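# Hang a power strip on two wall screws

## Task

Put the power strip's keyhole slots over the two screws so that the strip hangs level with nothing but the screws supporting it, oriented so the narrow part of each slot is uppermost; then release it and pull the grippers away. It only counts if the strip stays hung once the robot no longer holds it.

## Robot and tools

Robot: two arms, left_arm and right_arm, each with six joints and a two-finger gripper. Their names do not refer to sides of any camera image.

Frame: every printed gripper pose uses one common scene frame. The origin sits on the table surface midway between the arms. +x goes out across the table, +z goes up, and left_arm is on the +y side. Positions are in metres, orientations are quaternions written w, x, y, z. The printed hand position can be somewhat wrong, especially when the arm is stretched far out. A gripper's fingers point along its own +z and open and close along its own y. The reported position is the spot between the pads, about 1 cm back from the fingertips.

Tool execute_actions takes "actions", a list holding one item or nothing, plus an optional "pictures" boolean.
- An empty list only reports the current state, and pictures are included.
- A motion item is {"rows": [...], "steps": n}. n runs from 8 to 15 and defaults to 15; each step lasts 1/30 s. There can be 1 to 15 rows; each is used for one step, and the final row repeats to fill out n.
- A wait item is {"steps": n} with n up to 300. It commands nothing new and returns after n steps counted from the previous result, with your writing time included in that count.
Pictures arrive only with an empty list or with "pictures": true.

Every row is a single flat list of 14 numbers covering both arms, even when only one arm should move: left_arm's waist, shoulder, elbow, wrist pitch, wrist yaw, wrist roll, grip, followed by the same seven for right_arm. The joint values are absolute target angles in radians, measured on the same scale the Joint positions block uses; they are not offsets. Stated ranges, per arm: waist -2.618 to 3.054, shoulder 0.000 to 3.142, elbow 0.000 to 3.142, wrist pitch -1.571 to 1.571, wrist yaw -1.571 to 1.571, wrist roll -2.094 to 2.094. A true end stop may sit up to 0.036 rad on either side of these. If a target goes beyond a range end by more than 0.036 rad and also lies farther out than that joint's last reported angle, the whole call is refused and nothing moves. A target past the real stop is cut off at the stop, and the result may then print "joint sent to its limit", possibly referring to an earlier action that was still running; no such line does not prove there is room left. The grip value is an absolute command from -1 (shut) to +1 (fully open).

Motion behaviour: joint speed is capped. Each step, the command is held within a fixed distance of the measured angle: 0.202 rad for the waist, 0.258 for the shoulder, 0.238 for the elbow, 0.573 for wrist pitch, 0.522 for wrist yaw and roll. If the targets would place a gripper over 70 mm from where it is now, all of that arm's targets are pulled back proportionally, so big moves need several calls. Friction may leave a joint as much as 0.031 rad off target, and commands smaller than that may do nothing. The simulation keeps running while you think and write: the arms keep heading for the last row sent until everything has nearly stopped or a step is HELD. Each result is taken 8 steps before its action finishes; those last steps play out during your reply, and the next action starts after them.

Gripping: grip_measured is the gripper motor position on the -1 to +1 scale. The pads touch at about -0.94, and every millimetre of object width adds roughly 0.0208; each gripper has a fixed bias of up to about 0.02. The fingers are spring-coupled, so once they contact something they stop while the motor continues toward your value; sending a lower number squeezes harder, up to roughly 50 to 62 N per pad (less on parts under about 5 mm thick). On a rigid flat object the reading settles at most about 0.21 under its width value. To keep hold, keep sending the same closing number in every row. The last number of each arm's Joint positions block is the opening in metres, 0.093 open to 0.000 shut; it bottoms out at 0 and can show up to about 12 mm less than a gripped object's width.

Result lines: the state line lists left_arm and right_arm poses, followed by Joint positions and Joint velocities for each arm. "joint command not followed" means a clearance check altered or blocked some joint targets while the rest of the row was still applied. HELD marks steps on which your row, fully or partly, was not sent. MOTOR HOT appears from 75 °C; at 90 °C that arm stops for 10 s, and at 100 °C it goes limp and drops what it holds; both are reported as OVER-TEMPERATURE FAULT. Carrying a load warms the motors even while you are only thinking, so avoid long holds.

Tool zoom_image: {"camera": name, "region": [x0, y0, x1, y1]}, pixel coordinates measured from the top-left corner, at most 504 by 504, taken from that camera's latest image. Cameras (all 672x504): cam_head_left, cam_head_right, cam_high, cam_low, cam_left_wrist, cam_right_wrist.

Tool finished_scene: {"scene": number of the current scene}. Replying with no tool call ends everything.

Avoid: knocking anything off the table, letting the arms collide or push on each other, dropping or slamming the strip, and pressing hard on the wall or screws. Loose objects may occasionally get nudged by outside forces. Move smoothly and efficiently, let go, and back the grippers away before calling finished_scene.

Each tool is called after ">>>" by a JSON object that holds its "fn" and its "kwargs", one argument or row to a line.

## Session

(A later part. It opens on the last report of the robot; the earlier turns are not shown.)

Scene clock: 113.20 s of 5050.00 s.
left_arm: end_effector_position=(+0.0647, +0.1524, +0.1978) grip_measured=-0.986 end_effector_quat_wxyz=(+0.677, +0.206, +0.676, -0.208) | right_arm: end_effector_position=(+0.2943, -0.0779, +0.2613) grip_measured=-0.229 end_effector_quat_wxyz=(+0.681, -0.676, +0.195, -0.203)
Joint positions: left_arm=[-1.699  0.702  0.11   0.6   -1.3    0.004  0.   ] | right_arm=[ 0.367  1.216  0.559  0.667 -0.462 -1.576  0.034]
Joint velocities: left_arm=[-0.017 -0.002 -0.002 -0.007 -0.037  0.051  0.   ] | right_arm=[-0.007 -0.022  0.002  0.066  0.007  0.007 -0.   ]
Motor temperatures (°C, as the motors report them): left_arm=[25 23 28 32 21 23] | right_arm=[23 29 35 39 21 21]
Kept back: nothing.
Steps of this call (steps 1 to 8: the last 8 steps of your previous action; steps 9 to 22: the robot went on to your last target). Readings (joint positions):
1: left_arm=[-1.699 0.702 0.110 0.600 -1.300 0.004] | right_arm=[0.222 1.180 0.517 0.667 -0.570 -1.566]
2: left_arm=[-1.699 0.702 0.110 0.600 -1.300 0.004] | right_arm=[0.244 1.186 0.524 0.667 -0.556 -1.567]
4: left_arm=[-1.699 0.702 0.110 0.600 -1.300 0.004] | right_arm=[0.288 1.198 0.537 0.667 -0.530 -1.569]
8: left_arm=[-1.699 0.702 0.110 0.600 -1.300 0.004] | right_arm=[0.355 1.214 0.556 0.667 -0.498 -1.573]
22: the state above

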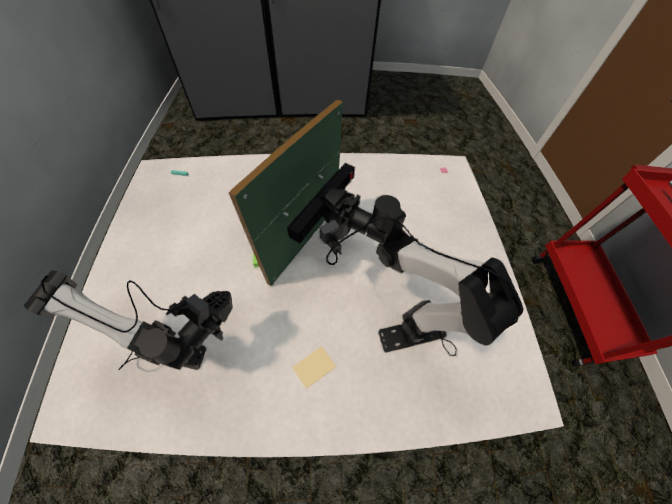

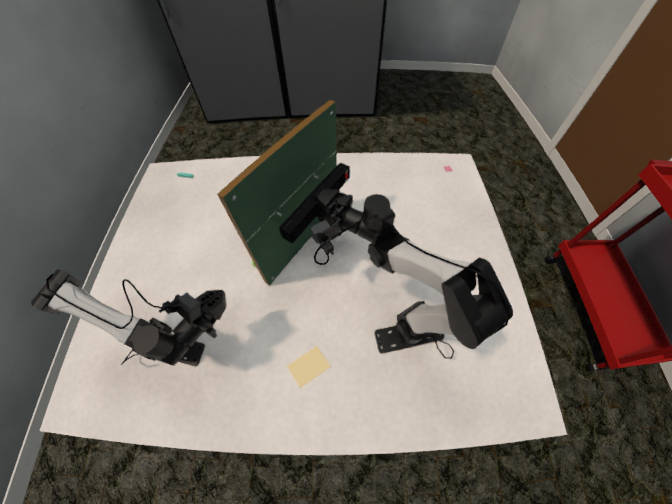

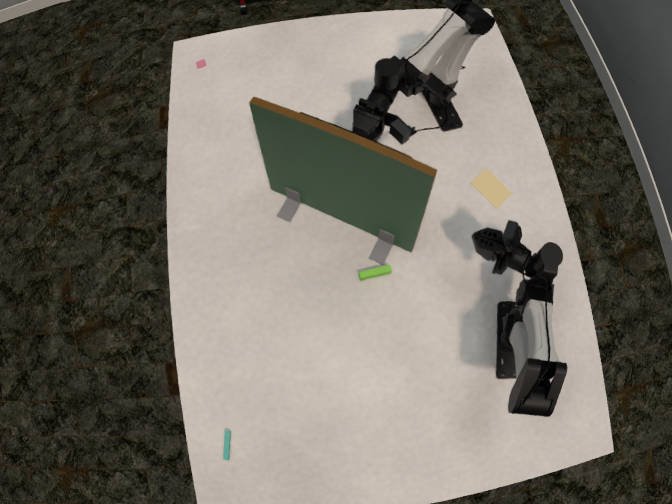

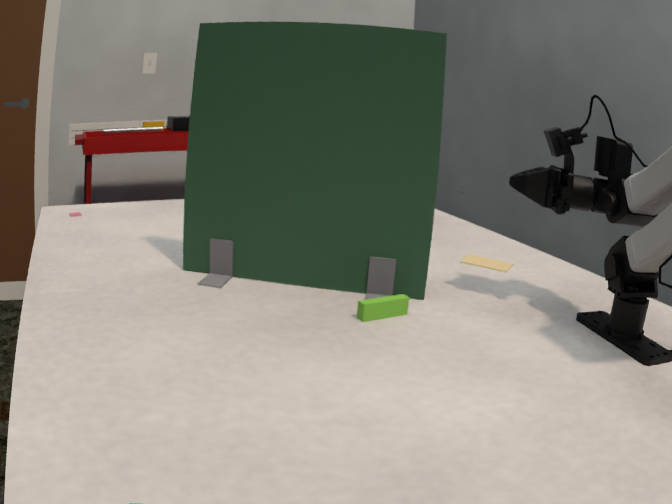

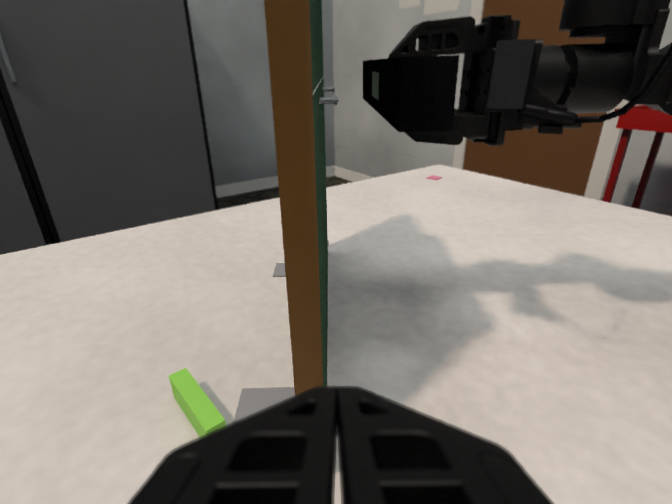

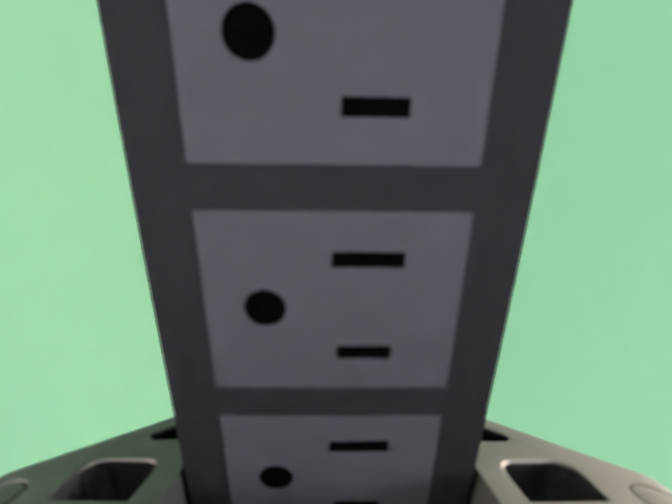

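>>> {"fn": "execute_actions", "kwargs": {
  "actions": [
    {"rows": [[-1.71,0.720,0.090,0.615,-1.310,0,-1,0.370,1.209,0.616,0.832,-0.446,-1.588,-0.45],[-1.71,0.720,0.090,0.615,-1.310,0,-1,0.372,1.214,0.618,0.840,-0.443,-1.586,-0.45],[-1.71,0.720,0.090,0.615,-1.310,0,-1,0.375,1.220,0.622,0.847,-0.439,-1.584,-0.45],[-1.71,0.720,0.090,0.615,-1.310,0,-1,0.379,1.228,0.626,0.854,-0.434,-1.581,-0.45],[-1.71,0.720,0.090,0.615,-1.310,0,-1,0.384,1.238,0.632,0.861,-0.429,-1.579,-0.45],[-1.71,0.720,0.090,0.615,-1.310,0,-1,0.389,1.248,0.638,0.868,-0.423,-1.576,-0.45],[-1.71,0.720,0.090,0.615,-1.310,0,-1,0.395,1.259,0.644,0.874,-0.418,-1.574,-0.45],[-1.71,0.720,0.090,0.615,-1.310,0,-1,0.400,1.271,0.651,0.880,-0.412,-1.571,-0.45],[-1.71,0.720,0.090,0.615,-1.310,0,-1,0.406,1.282,0.657,0.885,-0.407,-1.569,-0.45],[-1.71,0.720,0.090,0.615,-1.310,0,-1,0.411,1.292,0.663,0.889,-0.402,-1.567,-0.45],[-1.71,0.720,0.090,0.615,-1.310,0,-1,0.416,1.302,0.669,0.892,-0.398,-1.566,-0.45],[-1.71,0.720,0.090,0.615,-1.310,0,-1,0.420,1.310,0.673,0.894,-0.395,-1.565,-0.45],[-1.71,0.720,0.090,0.615,-1.310,0,-1,0.423,1.316,0.677,0.895,-0.393,-1.564,-0.45],[-1.71,0.720,0.090,0.615,-1.310,0,-1,0.425,1.321,0.679,0.895,-0.392,-1.564,-0.45],[-1.71,0.720,0.090,0.615,-1.310,0,-1,0.426,1.322,0.680,0.895,-0.392,-1.564,-0.45]], "steps": 15}
  ]
}}

>>> {"fn": "execute_actions", "kwargs": {
  "actions": [
    {"steps": 24}
  ],
  "pictures": true
}}

>>> {"fn": "zoom_image", "kwargs": {
  "camera": "cam_left_wrist",
  "region": [305, 45, 405, 145]
}}

>>> {"fn": "zoom_image", "kwargs": {
  "camera": "cam_head_left",
  "region": [260, 150, 360, 250]
}}

>>> {"fn": "zoom_image", "kwargs": {
  "camera": "cam_head_right",
  "region": [250, 150, 350, 250]
}}

Scene clock: 118.10 s of 5050.00 s.
left_arm: end_effector_position=(+0.0647, +0.1524, +0.1978) grip_measured=-0.986 end_effector_quat_wxyz=(+0.677, +0.206, +0.676, -0.208) | right_arm: end_effector_position=(+0.3000, -0.0735, +0.2613) grip_measured=-0.229 end_effector_quat_wxyz=(+0.680, -0.675, +0.197, -0.207)
Joint positions: left_arm=[-1.699  0.702  0.11   0.6   -1.3    0.004  0.   ] | right_arm=[ 0.376  1.248  0.577  0.685 -0.445 -1.576  0.034]
Joint velocities: left_arm=[-0.002 -0.002  0.007 -0.037 -0.037 -0.051  0.   ] | right_arm=[ 0.11   0.33   0.183  0.11   0.11  -0.051 -0.001]
Motor temperatures (°C, as the motors report them): left_arm=[25 23 28 32 21 23] | right_arm=[23 29 36 41 21 21]
Steps of this call (steps 1 to 30: the robot went on to your last target; steps 31 to 90: nothing new was sent; then 1.67 s passed at rest; steps 91 to 97: the first 7 steps of this action). Readings (joint positions):
91: left_arm=[-1.699 0.702 0.110 0.600 -1.300 0.004] | right_arm=[0.367 1.216 0.559 0.667 -0.460 -1.577]
92: left_arm=[-1.699 0.702 0.110 0.600 -1.300 0.004] | right_arm=[0.367 1.216 0.559 0.667 -0.459 -1.577]
94: left_arm=[-1.699 0.702 0.110 0.600 -1.300 0.004] | right_arm=[0.368 1.221 0.561 0.672 -0.457 -1.577]
97: the state above

Scene clock: 118.90 s of 5050.00 s.
left_arm: end_effector_position=(+0.0647, +0.1524, +0.1978) grip_measured=-0.986 end_effector_quat_wxyz=(+0.677, +0.206, +0.676, -0.208) | right_arm: end_effector_position=(+0.3088, -0.0548, +0.2578) grip_measured=-0.229 end_effector_quat_wxyz=(+0.681, -0.674, +0.201, -0.201)
Joint positions: left_arm=[-1.699  0.702  0.11   0.6   -1.3    0.004  0.   ] | right_arm=[ 0.419  1.335  0.623  0.723 -0.403 -1.564  0.034]
Joint velocities: left_arm=[-0.017  0.017  0.017  0.037  0.022  0.007  0.   ] | right_arm=[-0.017 -0.007  0.002  0.022 -0.037 -0.081  0.   ]
Motor temperatures (°C, as the motors report them): left_arm=[25 23 28 32 21 23] | right_arm=[23 29 36 42 21 21]
Kept back: nothing.
Steps of this call (steps 1 to 8: the last 8 steps of your previous action; steps 9 to 24: the robot went on to your last target). Readings (joint positions):
1: left_arm=[-1.699 0.702 0.110 0.600 -1.300 0.004] | right_arm=[0.380 1.260 0.583 0.690 -0.440 -1.575]
2: left_arm=[-1.699 0.702 0.110 0.600 -1.300 0.004] | right_arm=[0.386 1.272 0.590 0.695 -0.435 -1.574]
4: left_arm=[-1.699 0.702 0.110 0.600 -1.300 0.004] | right_arm=[0.398 1.295 0.603 0.704 -0.426 -1.571]
8: left_arm=[-1.699 0.702 0.110 0.600 -1.300 0.004] | right_arm=[0.415 1.328 0.621 0.716 -0.414 -1.567]
24: the state above

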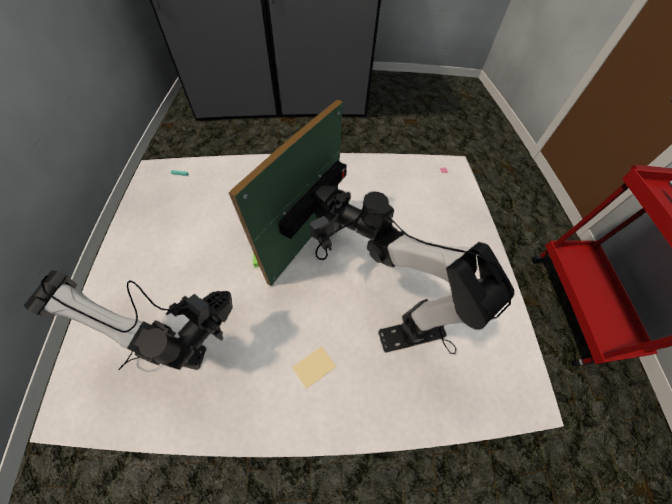

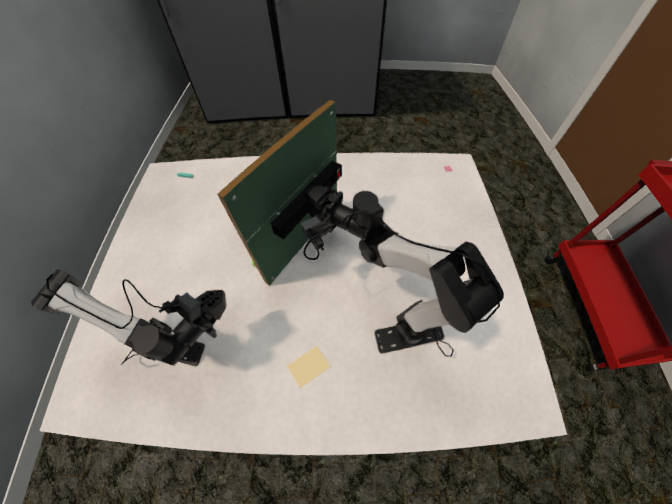

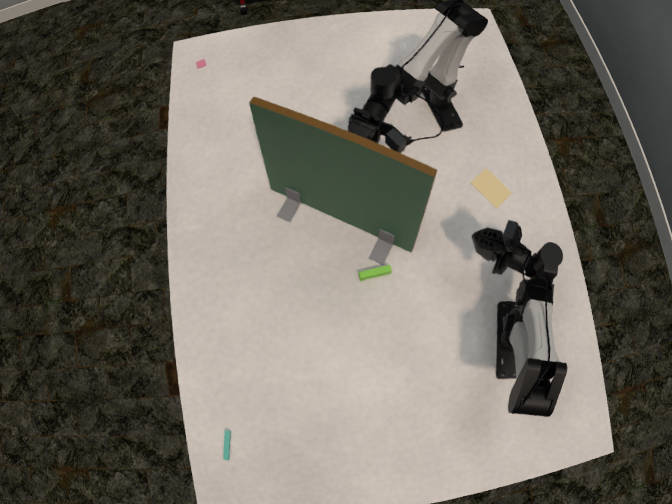

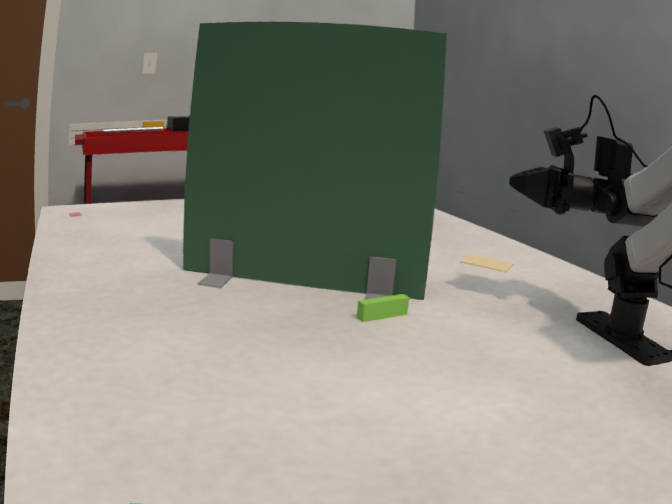

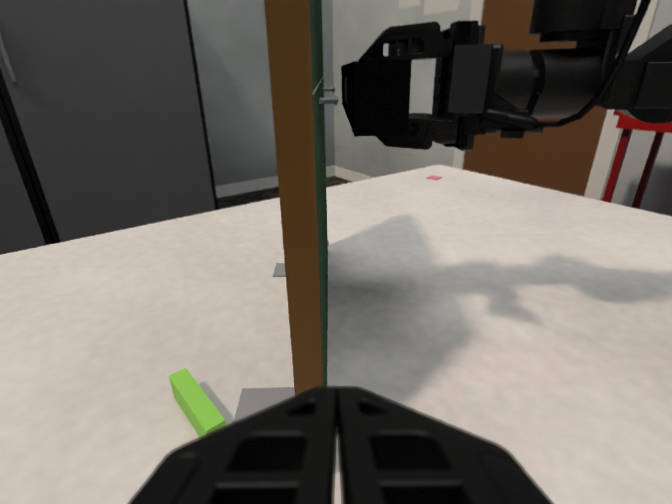

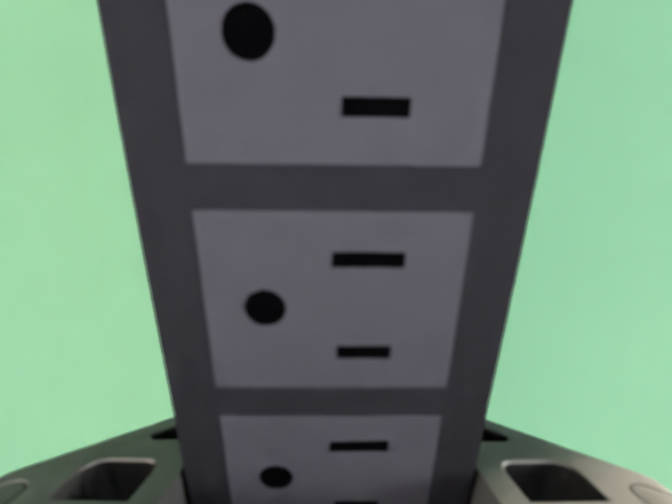

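Region (305, 45, 405, 145) of cam_left_wrist's 672x504 image, scaled by 5.040, with more detail than that image has.

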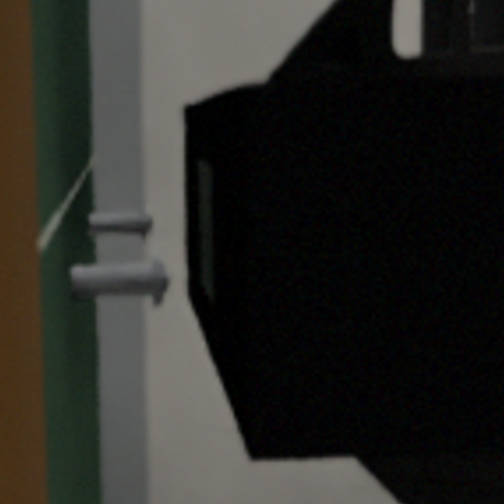

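Region (260, 150, 360, 250) of cam_head_left's 672x504 image, scaled by 5.040, with more detail than that image has.

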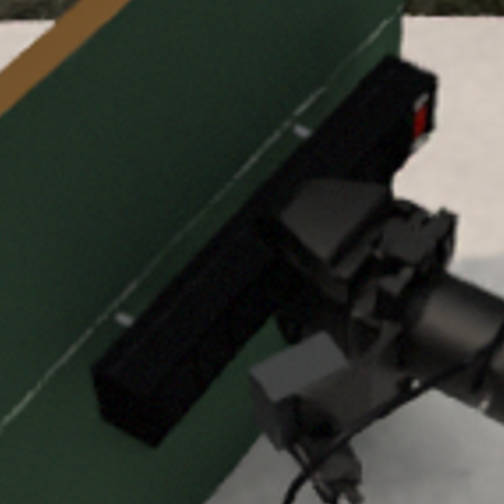

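Region (250, 150, 350, 250) of cam_head_right's 672x504 image, scaled by 5.040, with more detail than that image has.

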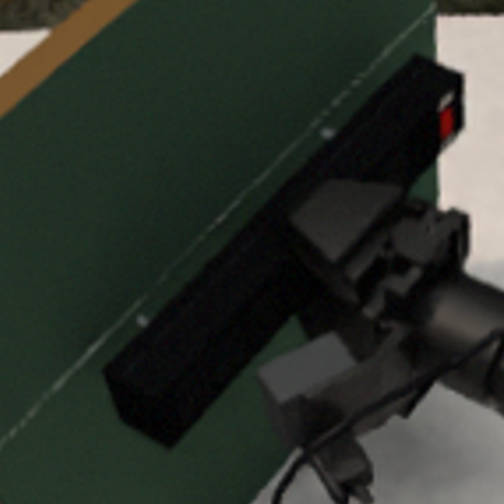

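>>> {"fn": "execute_actions", "kwargs": {
  "actions": [
    {"rows": [[-1.71,0.720,0.090,0.615,-1.310,0,-1,0.427,1.323,0.680,0.897,-0.391,-1.568,-0.45],[-1.71,0.720,0.090,0.615,-1.310,0,-1,0.428,1.324,0.681,0.900,-0.389,-1.572,-0.45],[-1.71,0.720,0.090,0.615,-1.310,0,-1,0.430,1.325,0.681,0.903,-0.387,-1.576,-0.45],[-1.71,0.720,0.090,0.615,-1.310,0,-1,0.432,1.327,0.682,0.906,-0.385,-1.579,-0.45],[-1.71,0.720,0.090,0.615,-1.310,0,-1,0.434,1.329,0.683,0.909,-0.383,-1.582,-0.45],[-1.71,0.720,0.090,0.615,-1.310,0,-1,0.437,1.331,0.684,0.911,-0.381,-1.584,-0.45],[-1.71,0.720,0.090,0.615,-1.310,0,-1,0.439,1.333,0.685,0.913,-0.380,-1.585,-0.45],[-1.71,0.720,0.090,0.615,-1.310,0,-1,0.441,1.334,0.686,0.914,-0.379,-1.5855,-0.45],[-1.71,0.720,0.090,0.615,-1.310,0,-1,0.442,1.335,0.686,0.914,-0.3785,-1.5855,-0.45],[-1.71,0.720,0.090,0.615,-1.310,0,-1,0.4425,1.335,0.686,0.914,-0.3785,-1.5855,-0.45]], "steps": 10}
  ]
}}

>>> {"fn": "execute_actions", "kwargs": {
  "actions": [
    {"steps": 24}
  ],
  "pictures": true
}}

>>> {"fn": "zoom_image", "kwargs": {
  "camera": "cam_left_wrist",
  "region": [305, 45, 405, 145]
}}

>>> {"fn": "zoom_image", "kwargs": {
  "camera": "cam_head_left",
  "region": [260, 150, 360, 250]
}}

>>> {"fn": "zoom_image", "kwargs": {
  "camera": "cam_head_right",
  "region": [250, 150, 350, 250]
}}

Scene clock: 125.50 s of 5050.00 s.
left_arm: end_effector_position=(+0.0647, +0.1524, +0.1978) grip_measured=-0.986 end_effector_quat_wxyz=(+0.677, +0.206, +0.676, -0.208) | right_arm: end_effector_position=(+0.3089, -0.0549, +0.2580) grip_measured=-0.229 end_effector_quat_wxyz=(+0.682, -0.674, +0.201, -0.201)
Joint positions: left_arm=[-1.699  0.702  0.11   0.6   -1.3    0.004  0.   ] | right_arm=[ 0.419  1.335  0.623  0.724 -0.403 -1.564  0.034]
Joint velocities: left_arm=[-0.017 -0.002 -0.002 -0.007 -0.051 -0.051  0.   ] | right_arm=[ 0.002 -0.017 -0.022  0.007  0.051 -0.022 -0.001]
Motor temperatures (°C, as the motors report them): left_arm=[25 23 28 32 21 23] | right_arm=[23 29 37 44 21 21]
Steps of this call (steps 1 to 15: the robot went on to your last target; steps 16 to 90: nothing new was sent; then 3.53 s passed at rest; steps 91 to 92: the first 2 steps of this action). Readings (joint positions):
91: left_arm=[-1.699 0.702 0.110 0.600 -1.300 0.004] | right_arm=[0.419 1.335 0.623 0.723 -0.403 -1.564]
92: the state above

Scene clock: 126.30 s of 5050.00 s.
left_arm: end_effector_position=(+0.0647, +0.1524, +0.1978) grip_measured=-0.986 end_effector_quat_wxyz=(+0.677, +0.206, +0.676, -0.208) | right_arm: end_effector_position=(+0.3059, -0.0512, +0.2621) grip_measured=-0.229 end_effector_quat_wxyz=(+0.686, -0.670, +0.194, -0.207)
Joint positions: left_arm=[-1.699  0.702  0.11   0.6   -1.3    0.004  0.   ] | right_arm=[ 0.435  1.335  0.623  0.741 -0.391 -1.571  0.034]
Joint velocities: left_arm=[-0.002 -0.007  0.007  0.022  0.051  0.037  0.   ] | right_arm=[-0.017 -0.002  0.007 -0.022  0.007  0.051  0.001]
Motor temperatures (°C, as the motors report them): left_arm=[25 23 28 32 21 23] | right_arm=[23 29 38 45 21 21]
Kept back: nothing.
Steps of this call (steps 1 to 8: the last 8 steps of your previous action; steps 9 to 24: the robot went on to your last target). Readings (joint positions):
1: left_arm=[-1.699 0.702 0.110 0.600 -1.300 0.004] | right_arm=[0.419 1.335 0.623 0.724 -0.402 -1.564]
2: left_arm=[-1.699 0.702 0.110 0.600 -1.300 0.004] | right_arm=[0.419 1.335 0.623 0.725 -0.401 -1.564]
4: left_arm=[-1.699 0.702 0.110 0.600 -1.300 0.004] | right_arm=[0.422 1.335 0.623 0.729 -0.397 -1.565]
8: left_arm=[-1.699 0.702 0.110 0.600 -1.300 0.004] | right_arm=[0.432 1.335 0.623 0.737 -0.393 -1.569]
24: the state above

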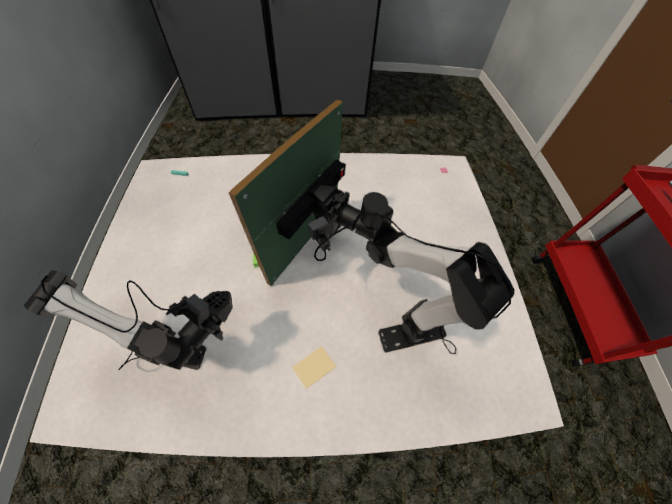

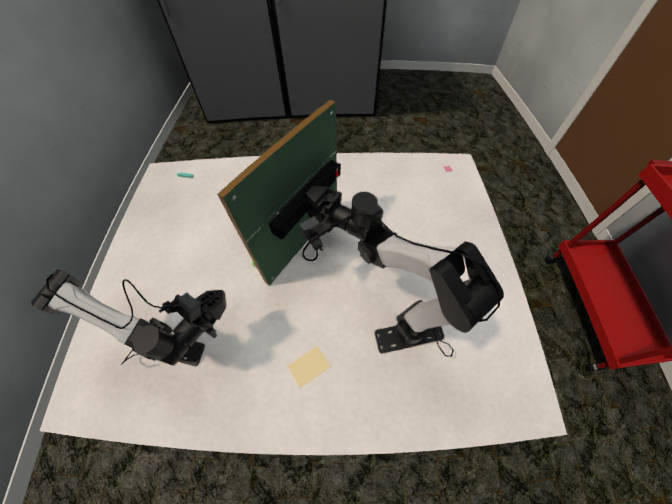

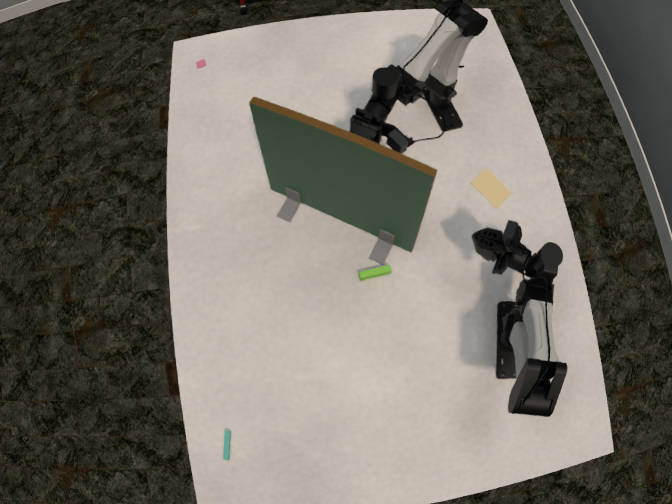

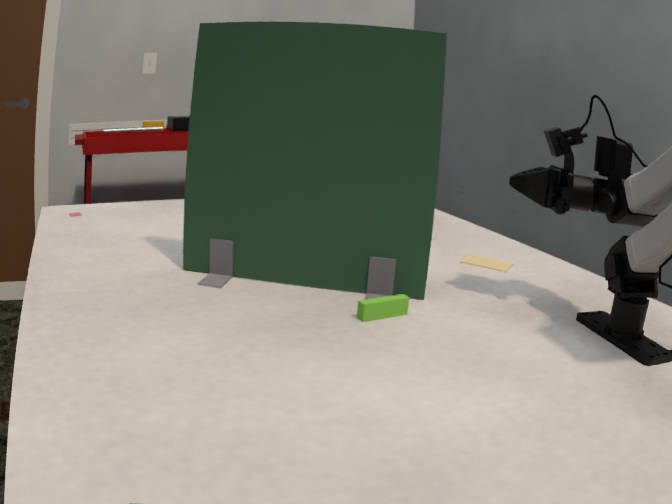

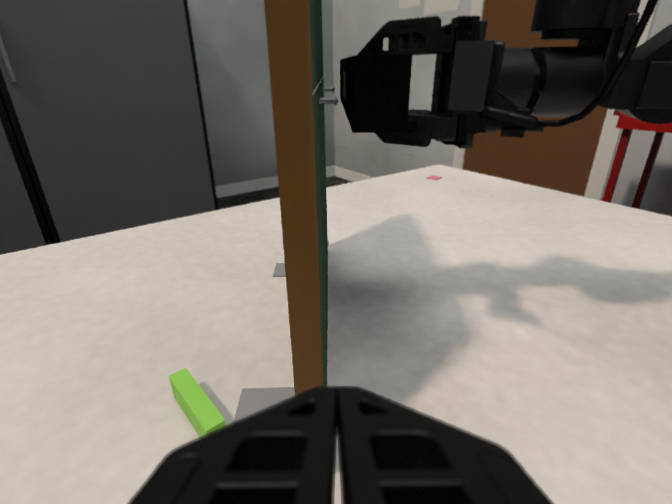

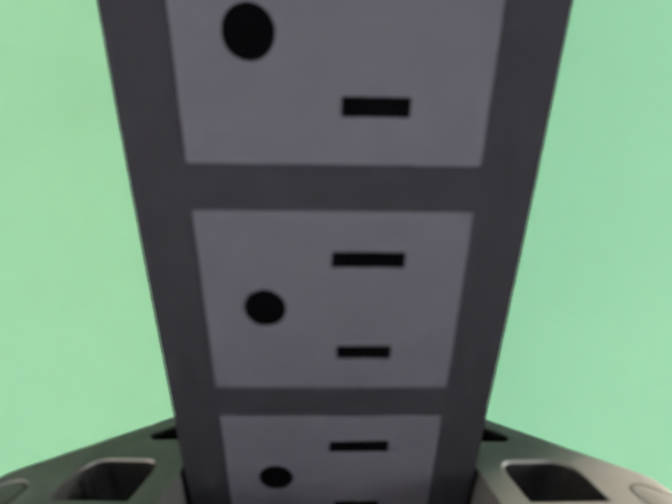

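Region (305, 45, 405, 145) of cam_left_wrist's 672x504 image, scaled by 5.040, with more detail than that image has.

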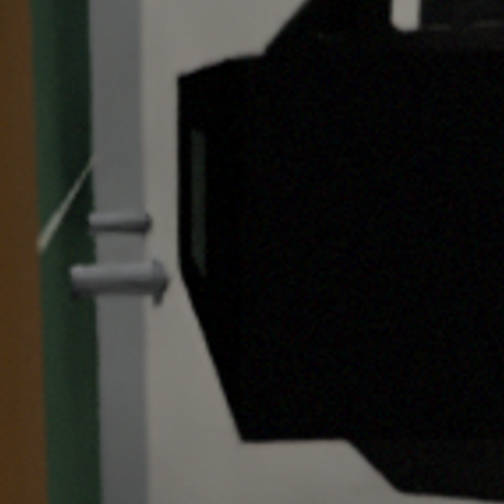

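Region (260, 150, 360, 250) of cam_head_left's 672x504 image, scaled by 5.040, with more detail than that image has.

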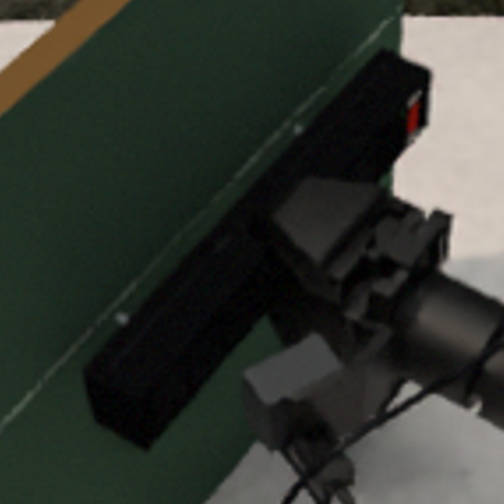

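Region (250, 150, 350, 250) of cam_head_right's 672x504 image, scaled by 5.040, with more detail than that image has.

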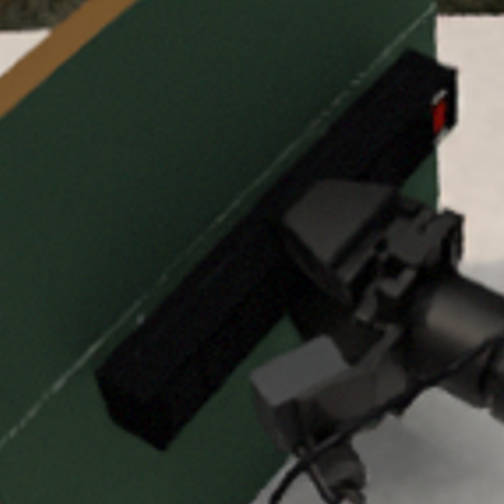

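>>> {"fn": "execute_actions", "kwargs": {
  "actions": [
    {"rows": [[-1.71,0.720,0.090,0.615,-1.310,0,-1,0.443,1.339,0.688,0.919,-0.378,-1.578,-0.45],[-1.71,0.720,0.090,0.615,-1.310,0,-1,0.444,1.342,0.690,0.923,-0.377,-1.572,-0.45],[-1.71,0.720,0.090,0.615,-1.310,0,-1,0.445,1.344,0.690,0.926,-0.376,-1.568,-0.45],[-1.71,0.720,0.090,0.615,-1.310,0,-1,0.4455,1.346,0.690,0.927,-0.375,-1.565,-0.45],[-1.71,0.720,0.090,0.615,-1.310,0,-1,0.446,1.348,0.690,0.927,-0.375,-1.5635,-0.45],[-1.71,0.720,0.090,0.615,-1.310,0,-1,0.446,1.349,0.690,0.927,-0.375,-1.5635,-0.45],[-1.71,0.720,0.090,0.615,-1.310,0,-1,0.446,1.3495,0.690,0.927,-0.375,-1.5635,-0.45],[-1.71,0.720,0.090,0.615,-1.310,0,-1,0.446,1.3495,0.690,0.927,-0.375,-1.5635,-0.45]], "steps": 10}
  ]
}}

>>> {"fn": "execute_actions", "kwargs": {
  "actions": [
    {"steps": 20}
  ],
  "pictures": true
}}

>>> {"fn": "zoom_image", "kwargs": {
  "camera": "cam_left_wrist",
  "region": [305, 45, 405, 145]
}}

Scene clock: 130.30 s of 5050.00 s.
left_arm: end_effector_position=(+0.0647, +0.1524, +0.1978) grip_measured=-0.986 end_effector_quat_wxyz=(+0.677, +0.206, +0.676, -0.208) | right_arm: end_effector_position=(+0.3071, -0.0504, +0.2620) grip_measured=-0.229 end_effector_quat_wxyz=(+0.686, -0.670, +0.194, -0.207)
Joint positions: left_arm=[-1.699  0.702  0.11   0.6   -1.3    0.004  0.   ] | right_arm=[ 0.435  1.342  0.627  0.744 -0.39  -1.571  0.034]
Joint velocities: left_arm=[ 0.002 -0.002  0.002  0.022  0.007 -0.037  0.   ] | right_arm=[-0.022  0.154  0.105  0.11  -0.051  0.022  0.   ]
Motor temperatures (°C, as the motors report them): left_arm=[25 23 28 32 21 23] | right_arm=[23 29 38 46 21 21]
Steps of this call (steps 1 to 15: the robot went on to your last target; steps 16 to 90: nothing new was sent; then 0.93 s passed at rest; steps 91 to 92: the first 2 steps of this action). Readings (joint positions):
91: left_arm=[-1.699 0.702 0.110 0.600 -1.300 0.004] | right_arm=[0.435 1.337 0.624 0.742 -0.390 -1.571]
92: the state above

Scene clock: 130.97 s of 5050.00 s.
left_arm: end_effector_position=(+0.0647, +0.1524, +0.1978) grip_measured=-0.986 end_effector_quat_wxyz=(+0.677, +0.206, +0.676, -0.208) | right_arm: end_effector_position=(+0.3108, -0.0486, +0.2593) grip_measured=-0.229 end_effector_quat_wxyz=(+0.686, -0.670, +0.199, -0.204)
Joint positions: left_arm=[-1.699  0.702  0.11   0.6   -1.3    0.004  0.   ] | right_arm=[ 0.435  1.363  0.634  0.754 -0.387 -1.563  0.034]
Joint velocities: left_arm=[ 0.002 -0.007 -0.027  0.037  0.081 -0.007  0.   ] | right_arm=[ 0.002 -0.007 -0.002 -0.022 -0.022 -0.066 -0.001]
Motor temperatures (°C, as the motors report them): left_arm=[25 23 28 32 21 23] | right_arm=[23 29 39 46 21 21]
Kept back: nothing.
Steps of this call (steps 1 to 8: the last 8 steps of your previous action; steps 9 to 20: the robot went on to your last target). Readings (joint positions):
1: left_arm=[-1.699 0.702 0.110 0.600 -1.300 0.004] | right_arm=[0.435 1.347 0.630 0.747 -0.390 -1.571]
2: left_arm=[-1.699 0.702 0.110 0.600 -1.300 0.004] | right_arm=[0.435 1.352 0.633 0.749 -0.389 -1.569]
4: left_arm=[-1.699 0.702 0.110 0.600 -1.300 0.004] | right_arm=[0.435 1.358 0.634 0.752 -0.388 -1.567]
8: left_arm=[-1.699 0.702 0.110 0.600 -1.300 0.004] | right_arm=[0.435 1.363 0.634 0.752 -0.387 -1.564]
20: the state above

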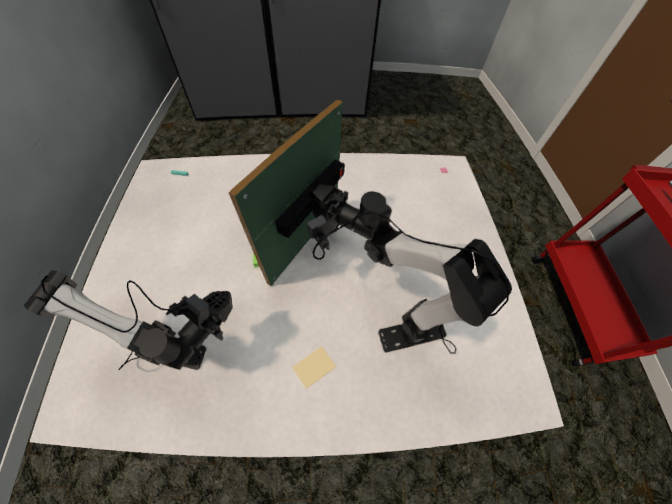

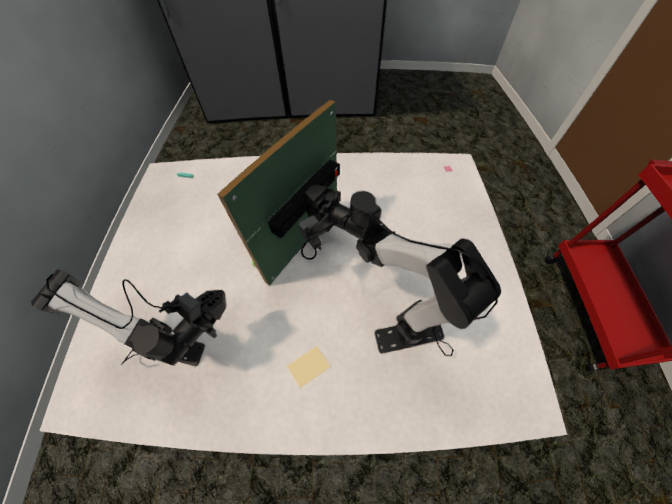

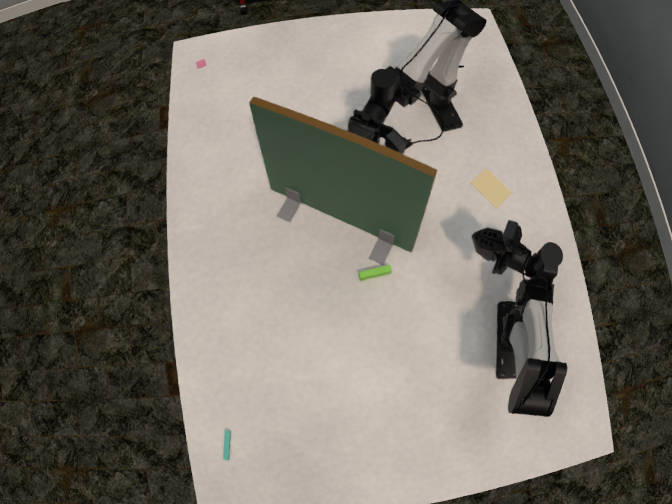

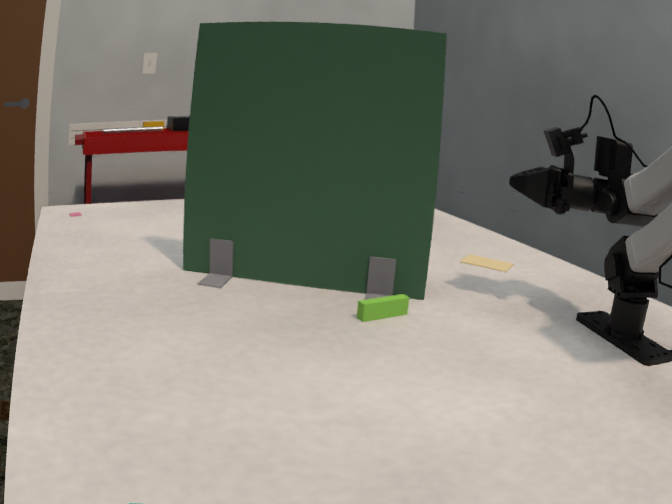

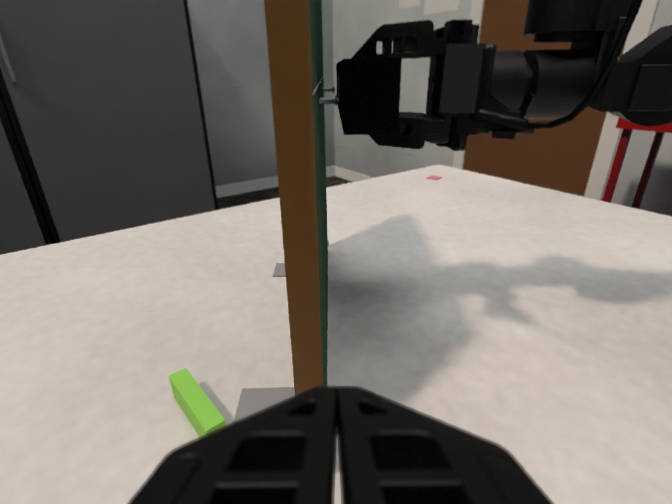

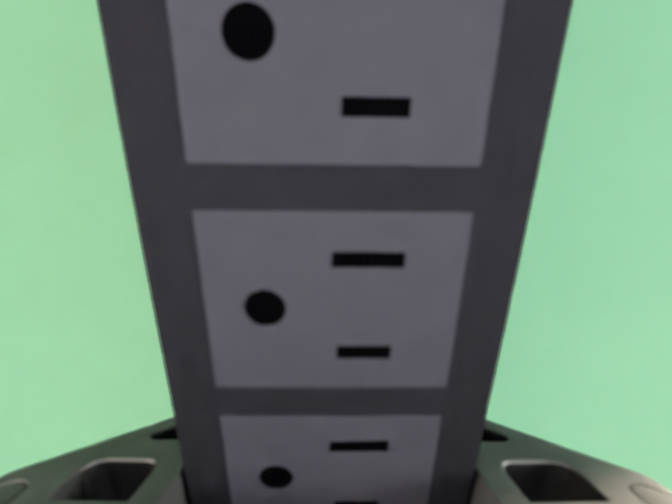

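Region (305, 45, 405, 145) of cam_left_wrist's 672x504 image, scaled by 5.040, with more detail than that image has.

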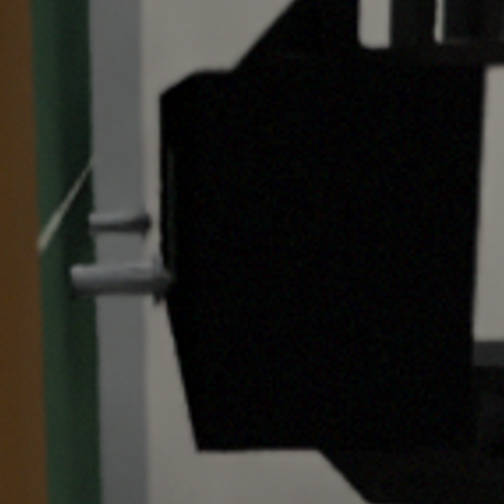

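>>> {"fn": "execute_actions", "kwargs": {
  "actions": [
    {"rows": [[-1.71,0.720,0.090,0.615,-1.310,0,-1,0.449,1.3495,0.690,0.927,-0.374,-1.5635,-0.45],[-1.71,0.720,0.090,0.615,-1.310,0,-1,0.449,1.3495,0.690,0.927,-0.374,-1.5635,-0.45],[-1.71,0.720,0.090,0.615,-1.310,0,-1,0.450,1.3495,0.690,0.930,-0.372,-1.5635,-0.45],[-1.71,0.720,0.090,0.615,-1.310,0,-1,0.452,1.3675,0.7036,0.933,-0.369,-1.5635,-0.45],[-1.71,0.720,0.090,0.615,-1.310,0,-1,0.454,1.3675,0.7036,0.935,-0.367,-1.5635,-0.45],[-1.71,0.720,0.090,0.615,-1.310,0,-1,0.455,1.371,0.7062,0.936,-0.365,-1.5635,-0.45],[-1.71,0.720,0.090,0.615,-1.310,0,-1,0.456,1.375,0.7093,0.936,-0.364,-1.5635,-0.45],[-1.71,0.720,0.090,0.615,-1.310,0,-1,0.457,1.379,0.7123,0.936,-0.363,-1.5635,-0.45],[-1.71,0.720,0.090,0.615,-1.310,0,-1,0.458,1.382,0.7146,0.936,-0.363,-1.5635,-0.45],[-1.71,0.720,0.090,0.615,-1.310,0,-1,0.458,1.3845,0.7165,0.936,-0.363,-1.5635,-0.45]], "steps": 14}
  ]
}}

>>> {"fn": "execute_actions", "kwargs": {
  "actions": [
    {"steps": 18}
  ],
  "pictures": true
}}

>>> {"fn": "zoom_image", "kwargs": {
  "camera": "cam_left_wrist",
  "region": [305, 45, 405, 145]
}}

Scene clock: 132.97 s of 5050.00 s.
left_arm: end_effector_position=(+0.0647, +0.1524, +0.1978) grip_measured=-0.986 end_effector_quat_wxyz=(+0.677, +0.206, +0.676, -0.208) | right_arm: end_effector_position=(+0.3110, -0.0453, +0.2599) grip_measured=-0.229 end_effector_quat_wxyz=(+0.687, -0.670, +0.197, -0.204)
Joint positions: left_arm=[-1.699  0.702  0.11   0.6   -1.3    0.004  0.   ] | right_arm=[ 0.443  1.373  0.642  0.758 -0.383 -1.563  0.034]
Joint velocities: left_arm=[-0.007  0.002  0.012 -0.022  0.007  0.007  0.   ] | right_arm=[ 0.002 -0.007  0.002 -0.066  0.037  0.022 -0.   ]
Motor temperatures (°C, as the motors report them): left_arm=[25 23 28 32 21 23] | right_arm=[23 29 39 47 21 21]
Steps of this call (steps 1 to 15: the robot went on to your last target; steps 16 to 54: nothing new was sent; steps 55 to 60: the first 6 steps of this action). Readings (joint positions):
55: left_arm=[-1.699 0.702 0.110 0.600 -1.300 0.004] | right_arm=[0.435 1.363 0.634 0.754 -0.386 -1.563]
56: left_arm=[-1.699 0.702 0.110 0.600 -1.300 0.004] | right_arm=[0.437 1.363 0.634 0.754 -0.385 -1.563]
58: left_arm=[-1.699 0.702 0.110 0.600 -1.300 0.004] | right_arm=[0.440 1.365 0.636 0.755 -0.384 -1.563]
60: the state above

Scene clock: 133.57 s of 5050.00 s.
left_arm: end_effector_position=(+0.0647, +0.1524, +0.1978) grip_measured=-0.986 end_effector_quat_wxyz=(+0.677, +0.206, +0.676, -0.208) | right_arm: end_effector_position=(+0.3110, -0.0453, +0.2599) grip_measured=-0.229 end_effector_quat_wxyz=(+0.687, -0.670, +0.197, -0.204)
Joint positions: left_arm=[-1.699  0.702  0.11   0.6   -1.3    0.004  0.   ] | right_arm=[ 0.443  1.373  0.642  0.758 -0.383 -1.563  0.034]
Joint velocities: left_arm=[ 0.007  0.002  0.007 -0.037 -0.007  0.007  0.   ] | right_arm=[ 0.002 -0.007  0.002  0.051 -0.022 -0.022 -0.   ]
Motor temperatures (°C, as the motors report them): left_arm=[25 23 28 32 21 23] | right_arm=[23 29 39 47 21 21]
Kept back: nothing.
Steps of this call (steps 1 to 8: the last 8 steps of your previous action; steps 9 to 15: the robot went on to your last target; steps 16 to 18: nothing new was sent). Readings (joint positions):
1: left_arm=[-1.699 0.702 0.110 0.600 -1.300 0.004] | right_arm=[0.443 1.373 0.642 0.758 -0.383 -1.563]
2: left_arm=[-1.699 0.702 0.110 0.600 -1.300 0.004] | right_arm=[0.443 1.373 0.642 0.758 -0.383 -1.563]
4: left_arm=[-1.699 0.702 0.110 0.600 -1.300 0.004] | right_arm=[0.443 1.373 0.642 0.758 -0.383 -1.563]
8: left_arm=[-1.699 0.702 0.110 0.600 -1.300 0.004] | right_arm=[0.443 1.373 0.642 0.758 -0.383 -1.563]
18: the state above
All arms were judged still, so your last target was given up. Only a new action makes them travel on or press farther. Fingers that are still opening or closing keep moving.

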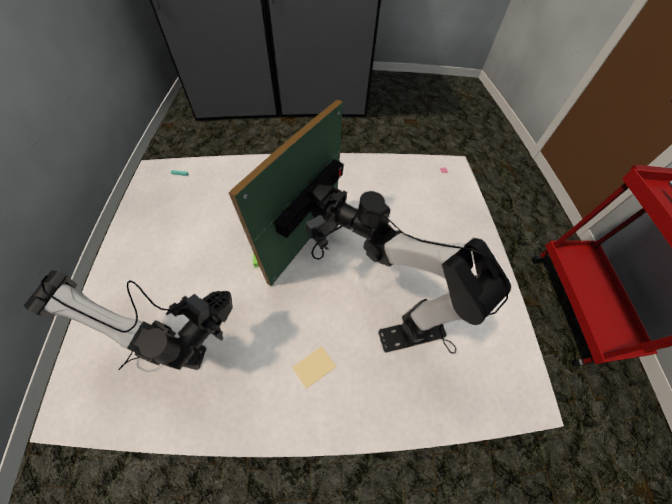

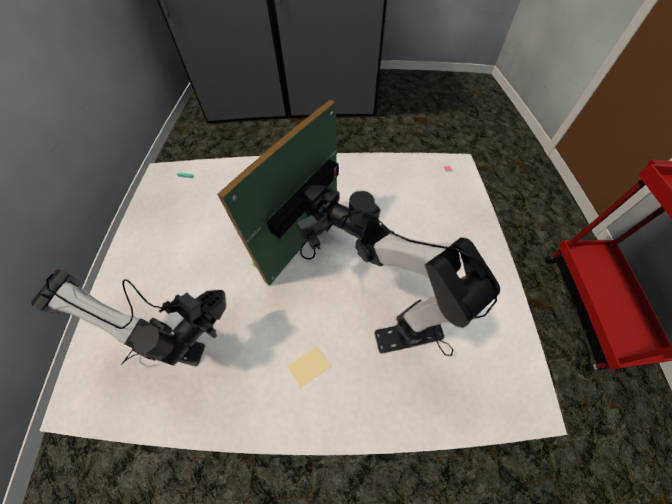

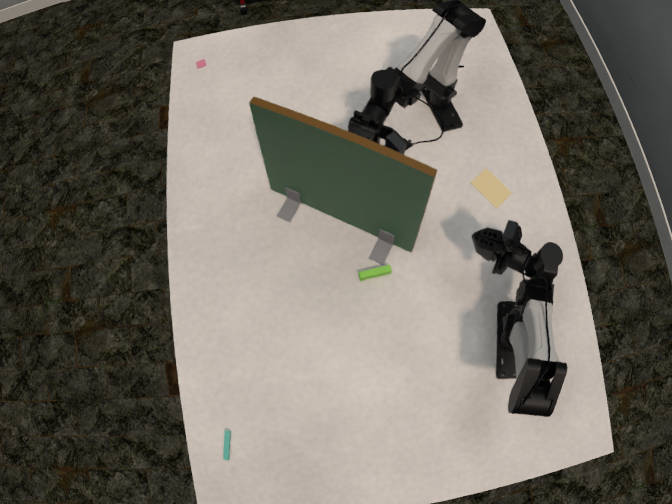

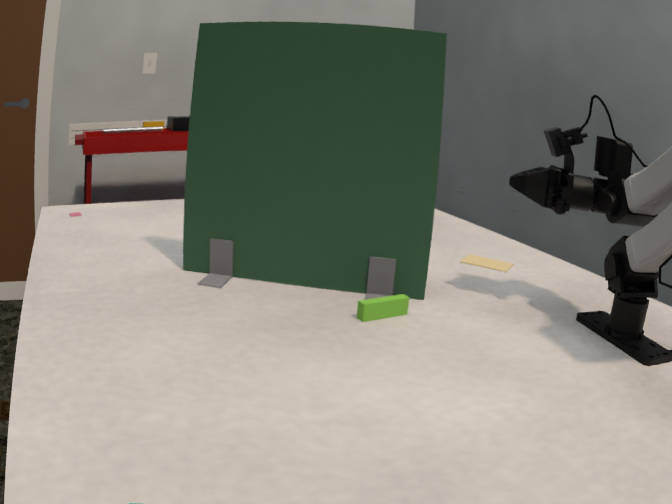

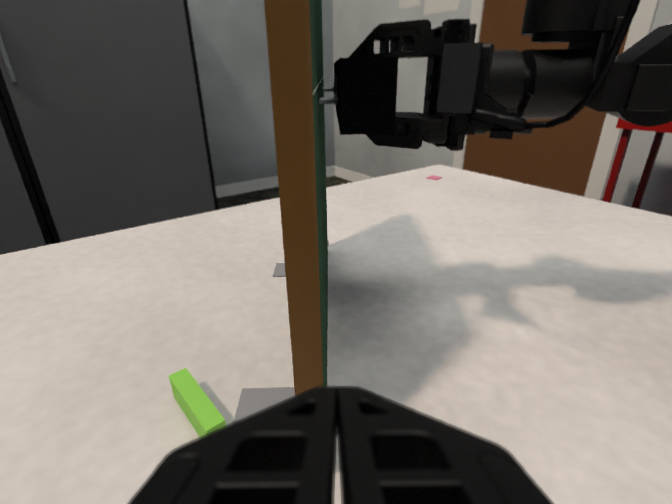

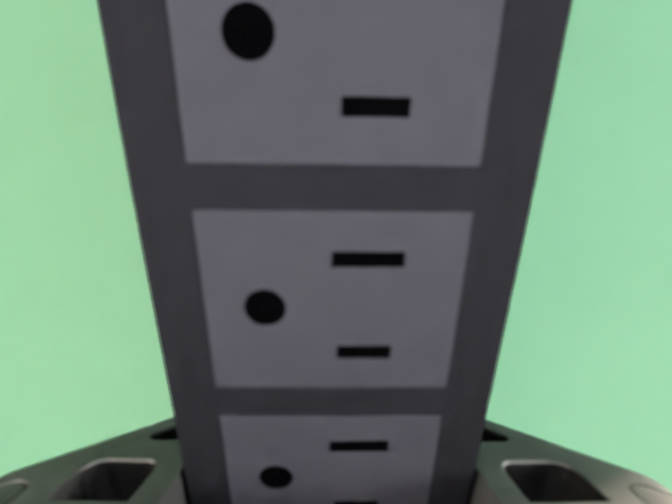

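Region (305, 45, 405, 145) of cam_left_wrist's 672x504 image, scaled by 5.040, with more detail than that image has.

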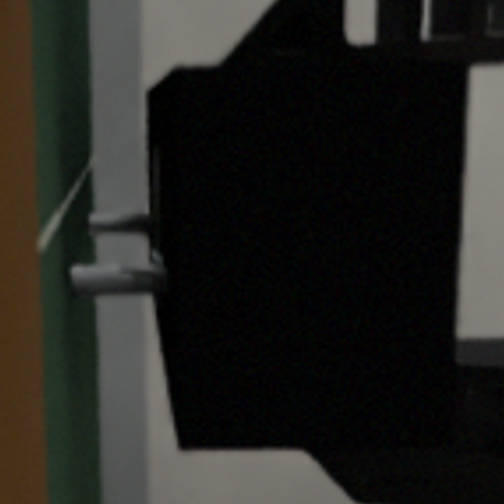

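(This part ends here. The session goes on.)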